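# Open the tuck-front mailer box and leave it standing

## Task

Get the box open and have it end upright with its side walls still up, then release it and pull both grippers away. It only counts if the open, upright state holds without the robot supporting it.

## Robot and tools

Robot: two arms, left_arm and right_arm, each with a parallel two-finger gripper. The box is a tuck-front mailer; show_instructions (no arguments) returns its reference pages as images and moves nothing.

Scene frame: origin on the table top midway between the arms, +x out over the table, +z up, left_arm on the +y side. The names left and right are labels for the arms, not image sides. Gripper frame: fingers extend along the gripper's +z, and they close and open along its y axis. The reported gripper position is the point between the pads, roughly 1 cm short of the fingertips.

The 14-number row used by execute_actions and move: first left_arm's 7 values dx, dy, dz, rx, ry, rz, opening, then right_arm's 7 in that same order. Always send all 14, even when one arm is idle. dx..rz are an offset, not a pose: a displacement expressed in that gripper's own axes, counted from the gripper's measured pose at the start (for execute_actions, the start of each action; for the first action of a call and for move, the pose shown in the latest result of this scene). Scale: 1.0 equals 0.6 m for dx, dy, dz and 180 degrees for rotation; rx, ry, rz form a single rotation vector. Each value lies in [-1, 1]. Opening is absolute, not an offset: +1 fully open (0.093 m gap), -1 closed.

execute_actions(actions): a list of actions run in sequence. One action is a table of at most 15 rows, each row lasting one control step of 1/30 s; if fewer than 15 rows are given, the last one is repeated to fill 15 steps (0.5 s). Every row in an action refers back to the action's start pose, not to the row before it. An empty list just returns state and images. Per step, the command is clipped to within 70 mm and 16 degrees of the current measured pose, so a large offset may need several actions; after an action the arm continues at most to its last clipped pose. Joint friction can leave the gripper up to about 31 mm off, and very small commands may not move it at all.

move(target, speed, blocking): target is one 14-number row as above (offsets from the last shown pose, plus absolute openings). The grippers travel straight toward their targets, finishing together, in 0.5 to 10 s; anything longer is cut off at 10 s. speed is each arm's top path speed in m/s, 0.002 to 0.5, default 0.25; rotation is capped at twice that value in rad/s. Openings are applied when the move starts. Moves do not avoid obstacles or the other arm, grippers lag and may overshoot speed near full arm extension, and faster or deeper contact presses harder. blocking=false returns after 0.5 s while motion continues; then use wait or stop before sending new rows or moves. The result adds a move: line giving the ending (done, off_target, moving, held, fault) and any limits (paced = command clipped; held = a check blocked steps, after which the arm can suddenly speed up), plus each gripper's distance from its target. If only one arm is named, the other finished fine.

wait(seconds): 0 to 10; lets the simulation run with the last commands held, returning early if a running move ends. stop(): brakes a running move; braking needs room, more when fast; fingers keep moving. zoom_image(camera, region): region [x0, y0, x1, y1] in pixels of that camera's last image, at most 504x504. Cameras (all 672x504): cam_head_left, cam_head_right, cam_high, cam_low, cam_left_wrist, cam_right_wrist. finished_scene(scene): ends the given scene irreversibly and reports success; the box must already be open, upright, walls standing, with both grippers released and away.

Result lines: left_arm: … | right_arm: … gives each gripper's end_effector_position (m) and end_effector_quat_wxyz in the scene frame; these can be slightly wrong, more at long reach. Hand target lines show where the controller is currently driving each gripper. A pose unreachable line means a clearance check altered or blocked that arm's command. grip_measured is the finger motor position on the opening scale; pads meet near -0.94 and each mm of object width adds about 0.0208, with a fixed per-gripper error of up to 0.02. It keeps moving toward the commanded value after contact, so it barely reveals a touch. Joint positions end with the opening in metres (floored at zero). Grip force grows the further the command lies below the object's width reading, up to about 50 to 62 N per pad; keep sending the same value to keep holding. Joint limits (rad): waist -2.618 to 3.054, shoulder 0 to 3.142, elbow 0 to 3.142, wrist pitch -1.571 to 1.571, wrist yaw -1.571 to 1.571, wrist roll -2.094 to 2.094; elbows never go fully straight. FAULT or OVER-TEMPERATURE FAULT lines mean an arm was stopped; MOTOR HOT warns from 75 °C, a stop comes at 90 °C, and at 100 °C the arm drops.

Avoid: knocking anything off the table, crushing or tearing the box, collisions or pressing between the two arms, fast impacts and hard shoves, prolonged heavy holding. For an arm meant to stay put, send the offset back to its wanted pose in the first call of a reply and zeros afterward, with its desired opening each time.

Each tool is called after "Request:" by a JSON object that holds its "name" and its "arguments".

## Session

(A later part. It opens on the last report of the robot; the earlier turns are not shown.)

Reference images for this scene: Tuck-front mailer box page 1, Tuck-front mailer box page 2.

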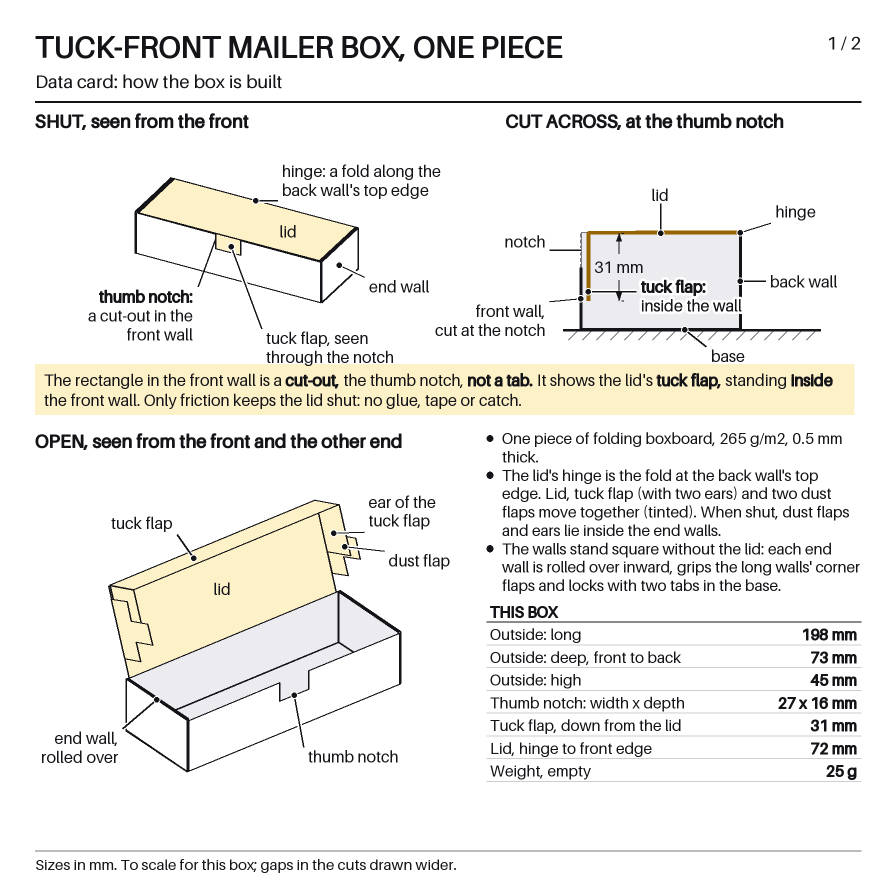

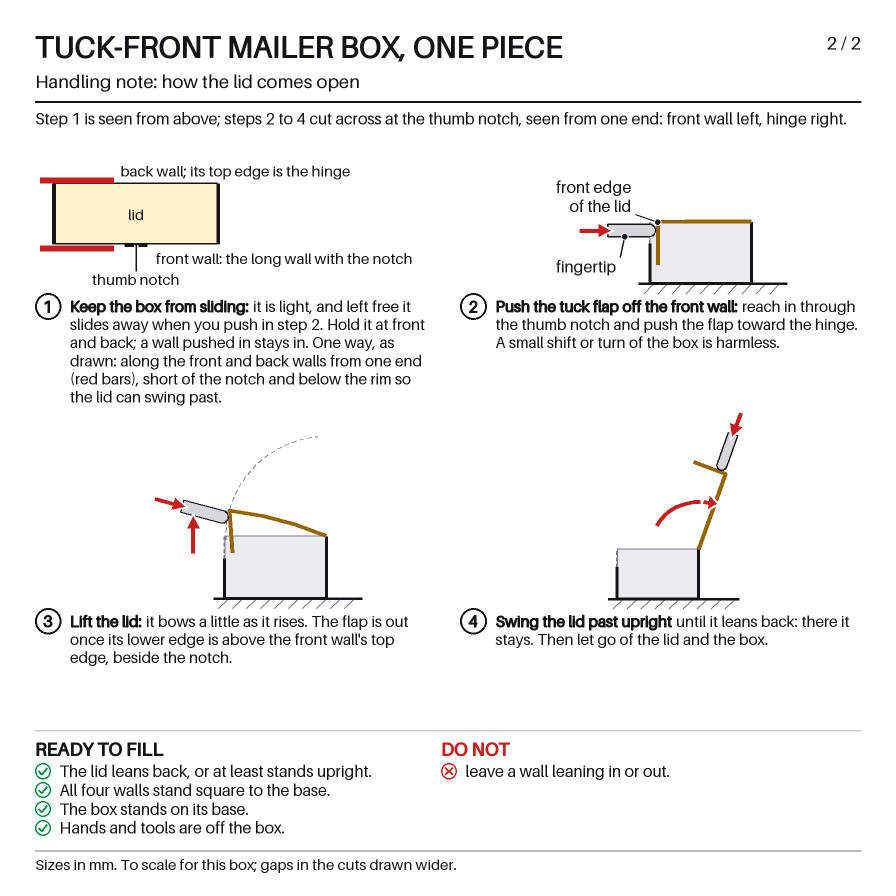

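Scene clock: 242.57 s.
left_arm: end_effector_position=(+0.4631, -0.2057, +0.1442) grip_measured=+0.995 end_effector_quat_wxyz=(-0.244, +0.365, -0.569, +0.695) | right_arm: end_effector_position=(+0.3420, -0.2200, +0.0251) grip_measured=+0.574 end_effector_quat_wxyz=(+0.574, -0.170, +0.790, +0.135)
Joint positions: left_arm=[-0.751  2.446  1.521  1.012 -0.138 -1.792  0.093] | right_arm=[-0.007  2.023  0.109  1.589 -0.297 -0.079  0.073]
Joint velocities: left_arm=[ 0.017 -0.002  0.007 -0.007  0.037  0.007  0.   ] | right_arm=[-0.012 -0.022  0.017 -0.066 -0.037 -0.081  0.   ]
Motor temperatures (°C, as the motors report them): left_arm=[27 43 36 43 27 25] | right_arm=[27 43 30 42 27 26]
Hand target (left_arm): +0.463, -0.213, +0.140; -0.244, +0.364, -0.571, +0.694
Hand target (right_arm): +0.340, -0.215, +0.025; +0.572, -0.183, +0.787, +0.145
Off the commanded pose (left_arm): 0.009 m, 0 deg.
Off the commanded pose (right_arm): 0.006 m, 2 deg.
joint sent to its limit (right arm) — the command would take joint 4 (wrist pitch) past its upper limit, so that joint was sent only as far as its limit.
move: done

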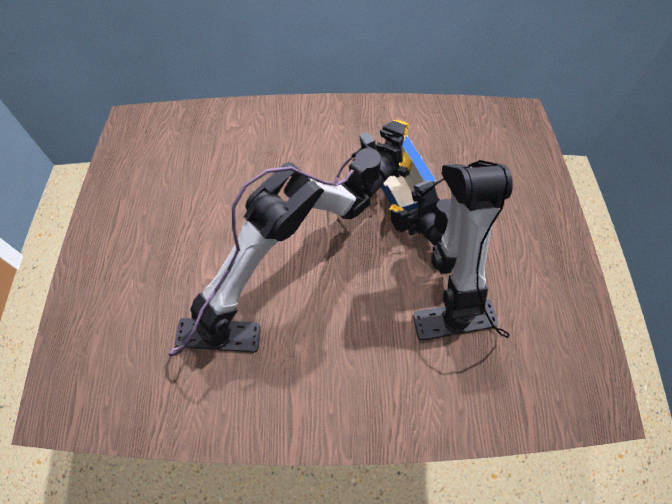

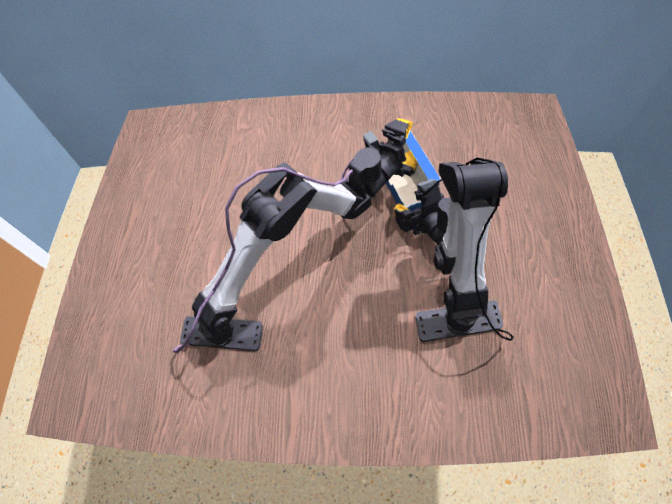

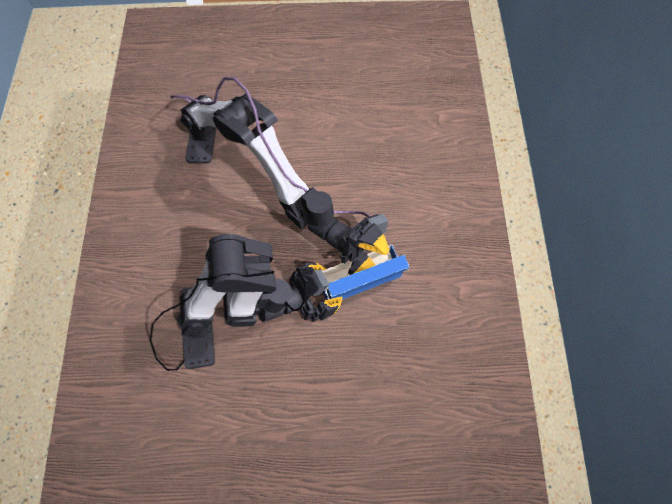

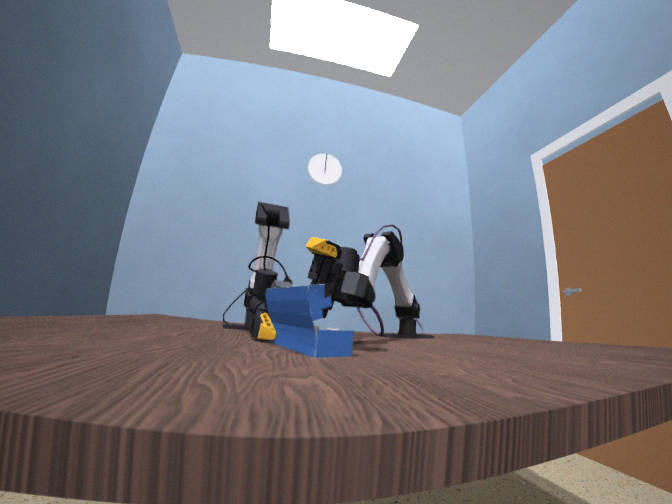

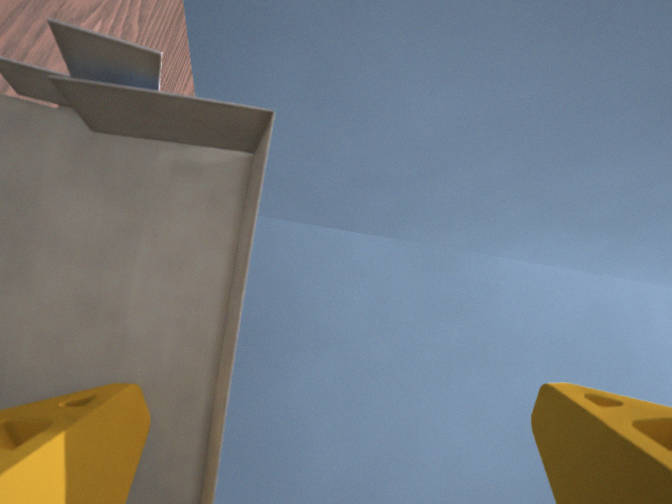

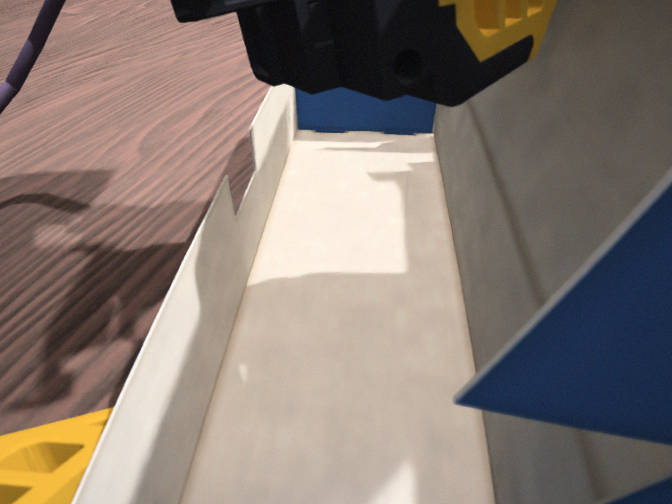

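A bit more, then retreat.

Request:
{"name": "move", "arguments": {"target": [0.015,0,0.035,0,0,0,1,0,0,0,0,0,0,0.57], "speed": 0.03}}

Request:
{"name": "move", "arguments": {"target": [0,-0.02,-0.22,0,0,0,1,0,0,0,0,0,0,0.9], "speed": 0.08}}

Request:
{"name": "move", "arguments": {"target": [0,0,0,0,0,0,1,0,0,-0.12,0,0,0,0.9], "speed": 0.06}}

Scene clock: 245.43 s.
left_arm: end_effector_position=(+0.4752, -0.2159, +0.1509) grip_measured=+0.995 end_effector_quat_wxyz=(-0.247, +0.368, -0.568, +0.694) | right_arm: end_effector_position=(+0.3448, -0.2266, +0.0252) grip_measured=+0.574 end_effector_quat_wxyz=(+0.576, -0.154, +0.793, +0.122)
Joint positions: left_arm=[-0.751  2.479  1.622  0.942 -0.148 -1.792  0.093] | right_arm=[-0.01   2.021  0.109  1.589 -0.261 -0.068  0.073]
Joint velocities: left_arm=[-0.002 -0.007  0.007 -0.066 -0.066 -0.022 -0.   ] | right_arm=[ 0.007 -0.017 -0.002 -0.007  0.007  0.051 -0.   ]
Motor temperatures (°C, as the motors report them): left_arm=[27 43 36 43 27 25] | right_arm=[27 43 30 42 27 26]
Hand target (left_arm): +0.473, -0.225, +0.148; -0.244, +0.365, -0.569, +0.695
Hand target (right_arm): +0.342, -0.220, +0.025; +0.574, -0.169, +0.790, +0.134
Off the commanded pose (left_arm): 0.010 m, 1 deg.
Off the commanded pose (right_arm): 0.007 m, 2 deg.
joint sent to its limit (right arm) — the command would take joint 4 (wrist pitch) past its upper limit, so that joint was sent only as far as its limit.
move: done

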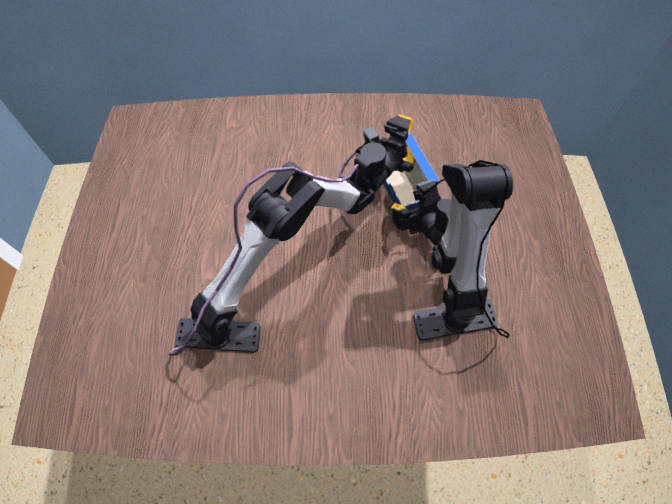

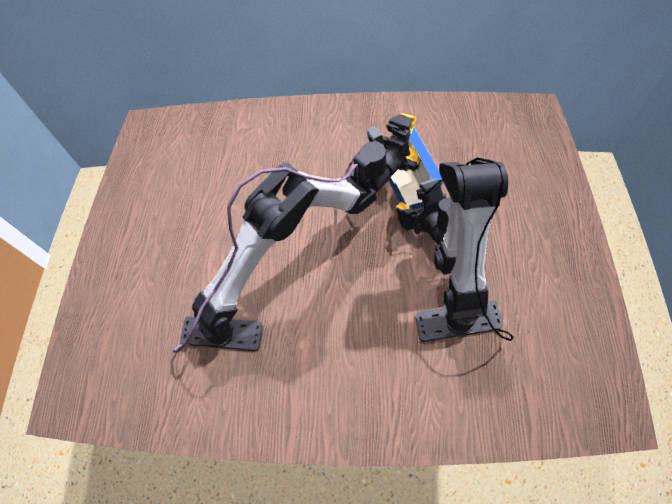

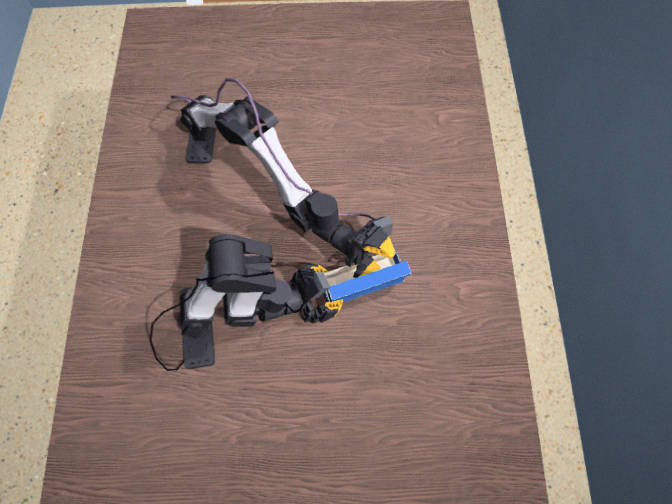

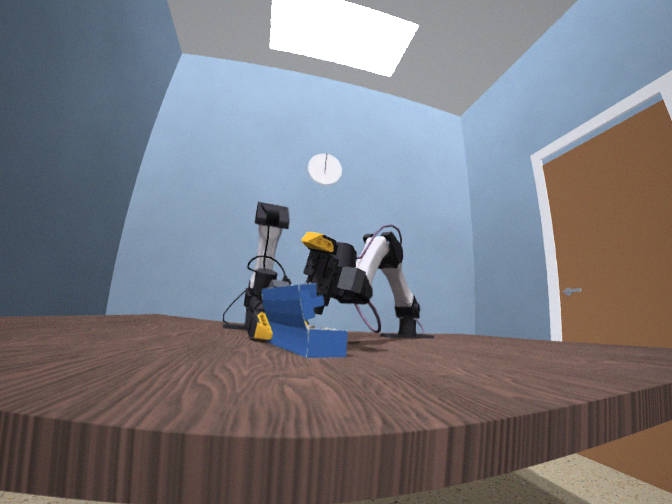

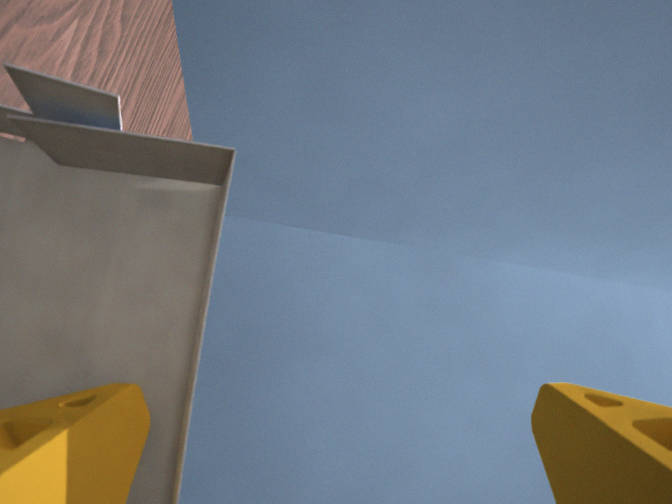

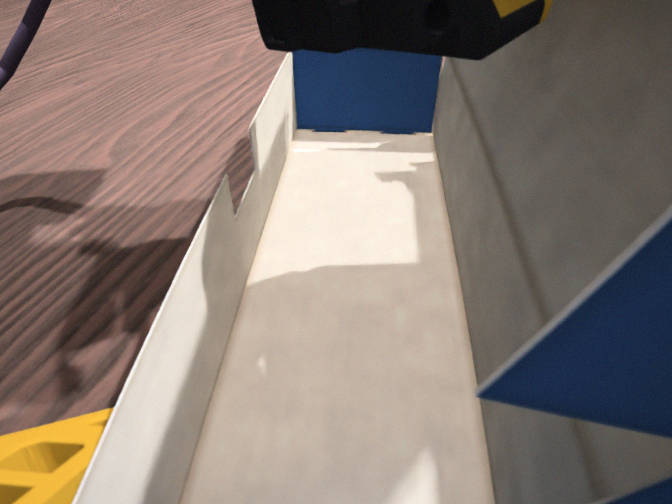

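Scene clock: 247.57 s.
left_arm: end_effector_position=(+0.3797, -0.1326, +0.1456) grip_measured=+0.995 end_effector_quat_wxyz=(-0.247, +0.371, -0.569, +0.691) | right_arm: end_effector_position=(+0.3447, -0.2269, +0.0244) grip_measured=+0.898 end_effector_quat_wxyz=(+0.575, -0.153, +0.795, +0.122)
Joint positions: left_arm=[-0.781  2.15   0.943  1.286 -0.181 -1.792  0.093] | right_arm=[-0.01   2.021  0.109  1.586 -0.259 -0.068  0.088]
Joint velocities: left_arm=[-0.007  0.012  0.002 -0.051 -0.007 -0.022 -0.   ] | right_arm=[-0.002  0.012  0.012 -0.022  0.022  0.022  0.   ]
Motor temperatures (°C, as the motors report them): left_arm=[27 44 36 44 27 25] | right_arm=[27 43 30 42 27 26]
Hand target (left_arm): +0.372, -0.131, +0.150; -0.247, +0.368, -0.568, +0.694
Hand target (right_arm): +0.345, -0.227, +0.025; +0.576, -0.154, +0.794, +0.122
Off the commanded pose (left_arm): 0.010 m, 0 deg.
Off the commanded pose (right_arm): 0.001 m, 0 deg.
joint sent to its limit (right arm) — the command would take joint 4 (wrist pitch) past its upper limit, so that joint was sent only as far as its limit.
move: done

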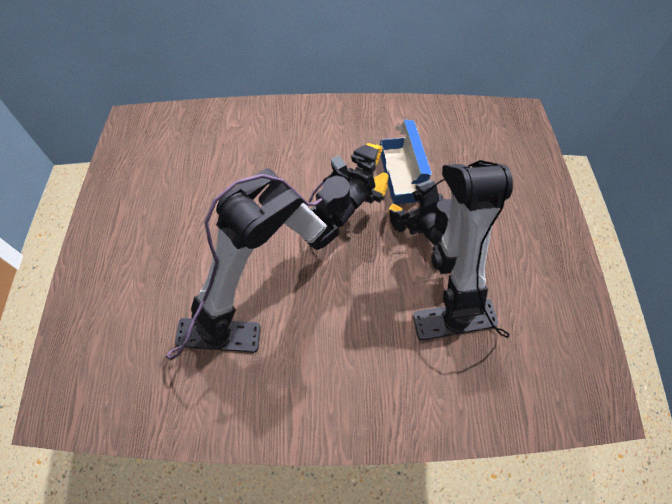

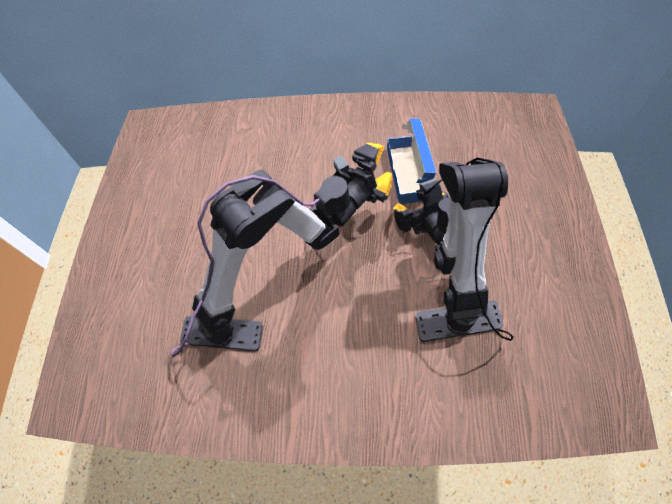

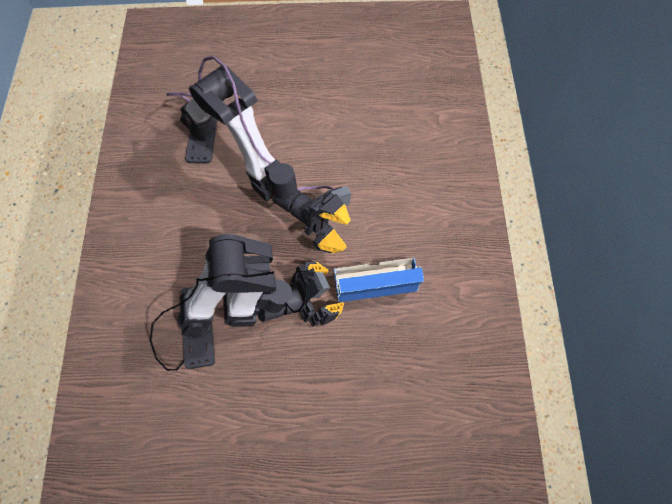

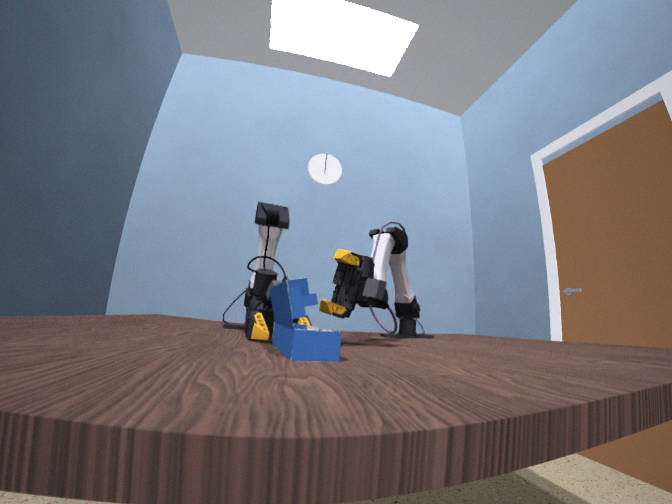

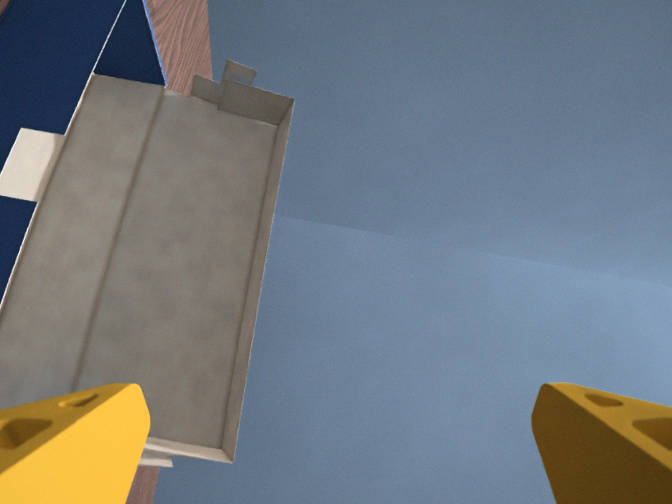

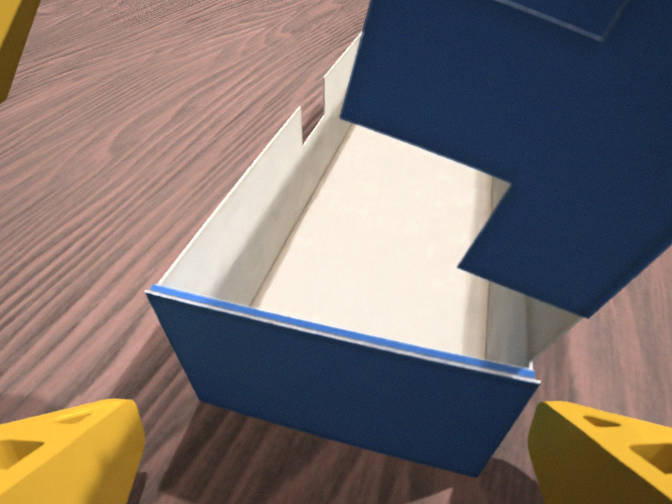

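Scene clock: 250.73 s.
left_arm: end_effector_position=(+0.3797, -0.1326, +0.1456) grip_measured=+0.995 end_effector_quat_wxyz=(-0.247, +0.371, -0.569, +0.691) | right_arm: end_effector_position=(+0.2909, -0.2523, +0.0519) grip_measured=+0.898 end_effector_quat_wxyz=(+0.524, -0.181, +0.821, +0.138)
Joint positions: left_arm=[-0.781  2.15   0.943  1.286 -0.181 -1.792  0.093] | right_arm=[-0.215  1.172  0.013  0.669 -0.5   -0.209  0.088]
Joint velocities: left_arm=[-0.002 -0.017  0.002  0.037 -0.022  0.066  0.   ] | right_arm=[-0.002 -0.046 -0.002 -0.066  0.022  0.007 -0.001]
Motor temperatures (°C, as the motors report them): left_arm=[27 44 36 44 27 25] | right_arm=[27 42 30 42 27 26]
Hand target (left_arm): +0.380, -0.133, +0.146; -0.247, +0.371, -0.569, +0.691
Hand target (right_arm): +0.284, -0.254, +0.045; +0.516, -0.180, +0.826, +0.135
Off the commanded pose (left_arm): 0.000 m, 0 deg.
Off the commanded pose (right_arm): 0.011 m, 8 deg.
joint sent to its limit (right arm) — the command would take joint 3 (elbow) past its lower limit, so that joint was sent only as far as its limit.
move: off_target (right_arm)

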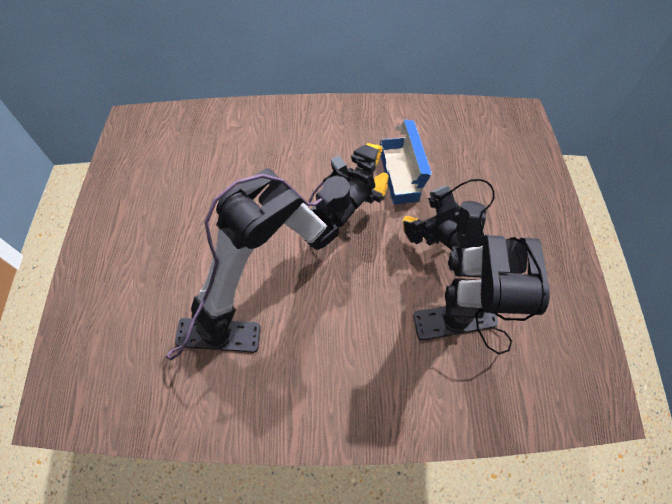

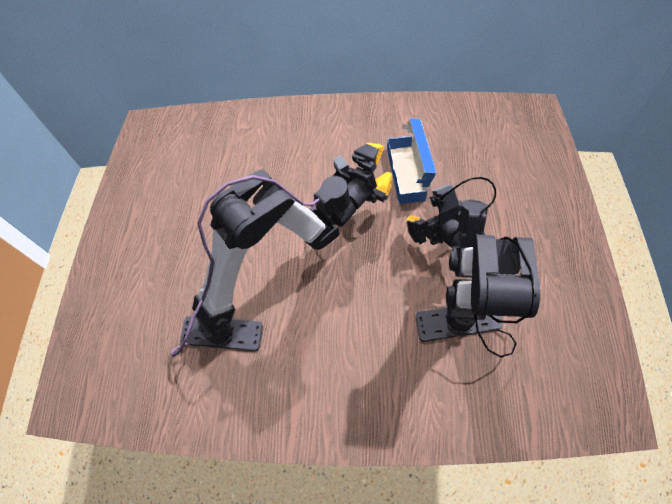

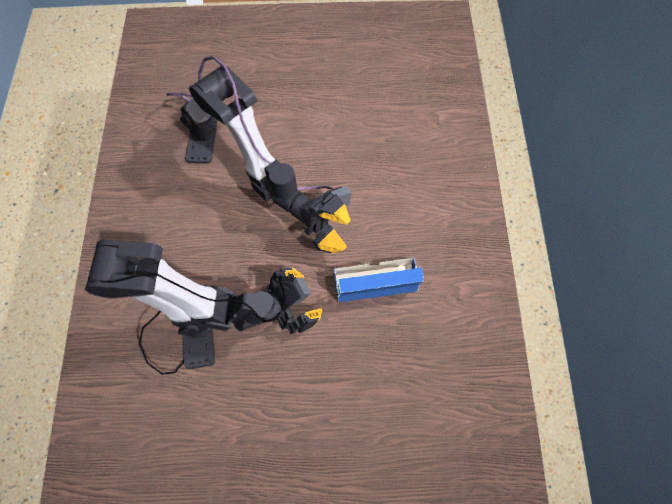

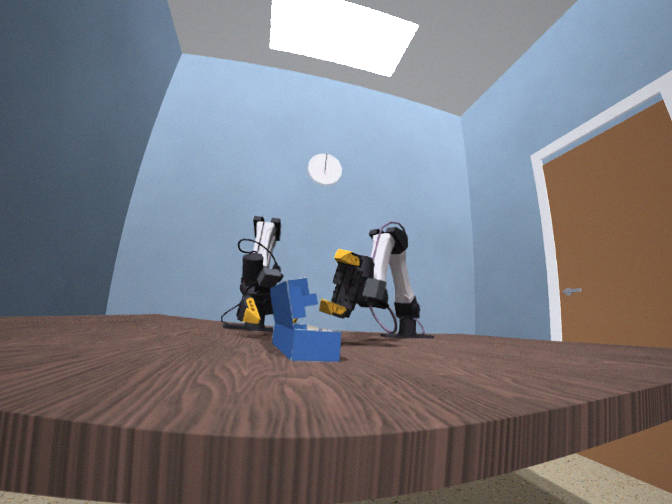

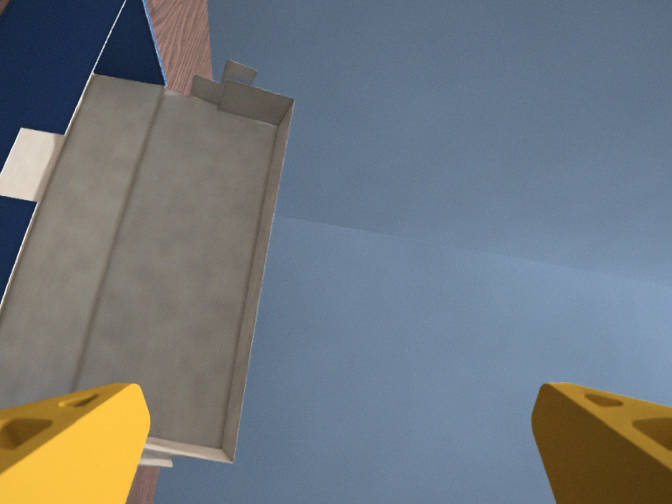

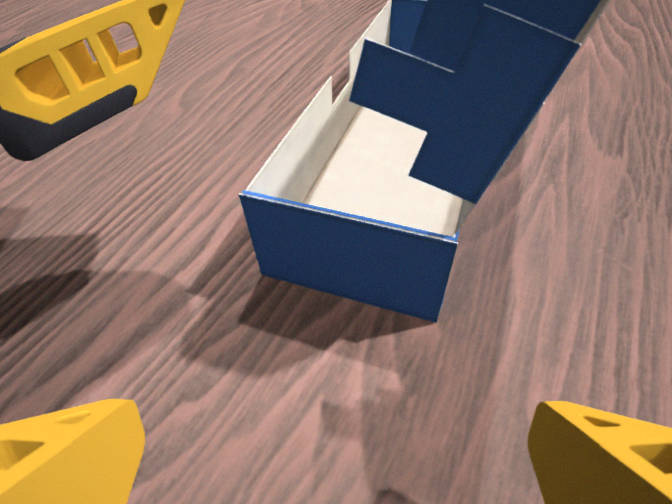

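Lid upright/slightly back.

Request:
{"name": "finished_scene", "arguments": {"scene": 2}}

The scene is finished: the task was done.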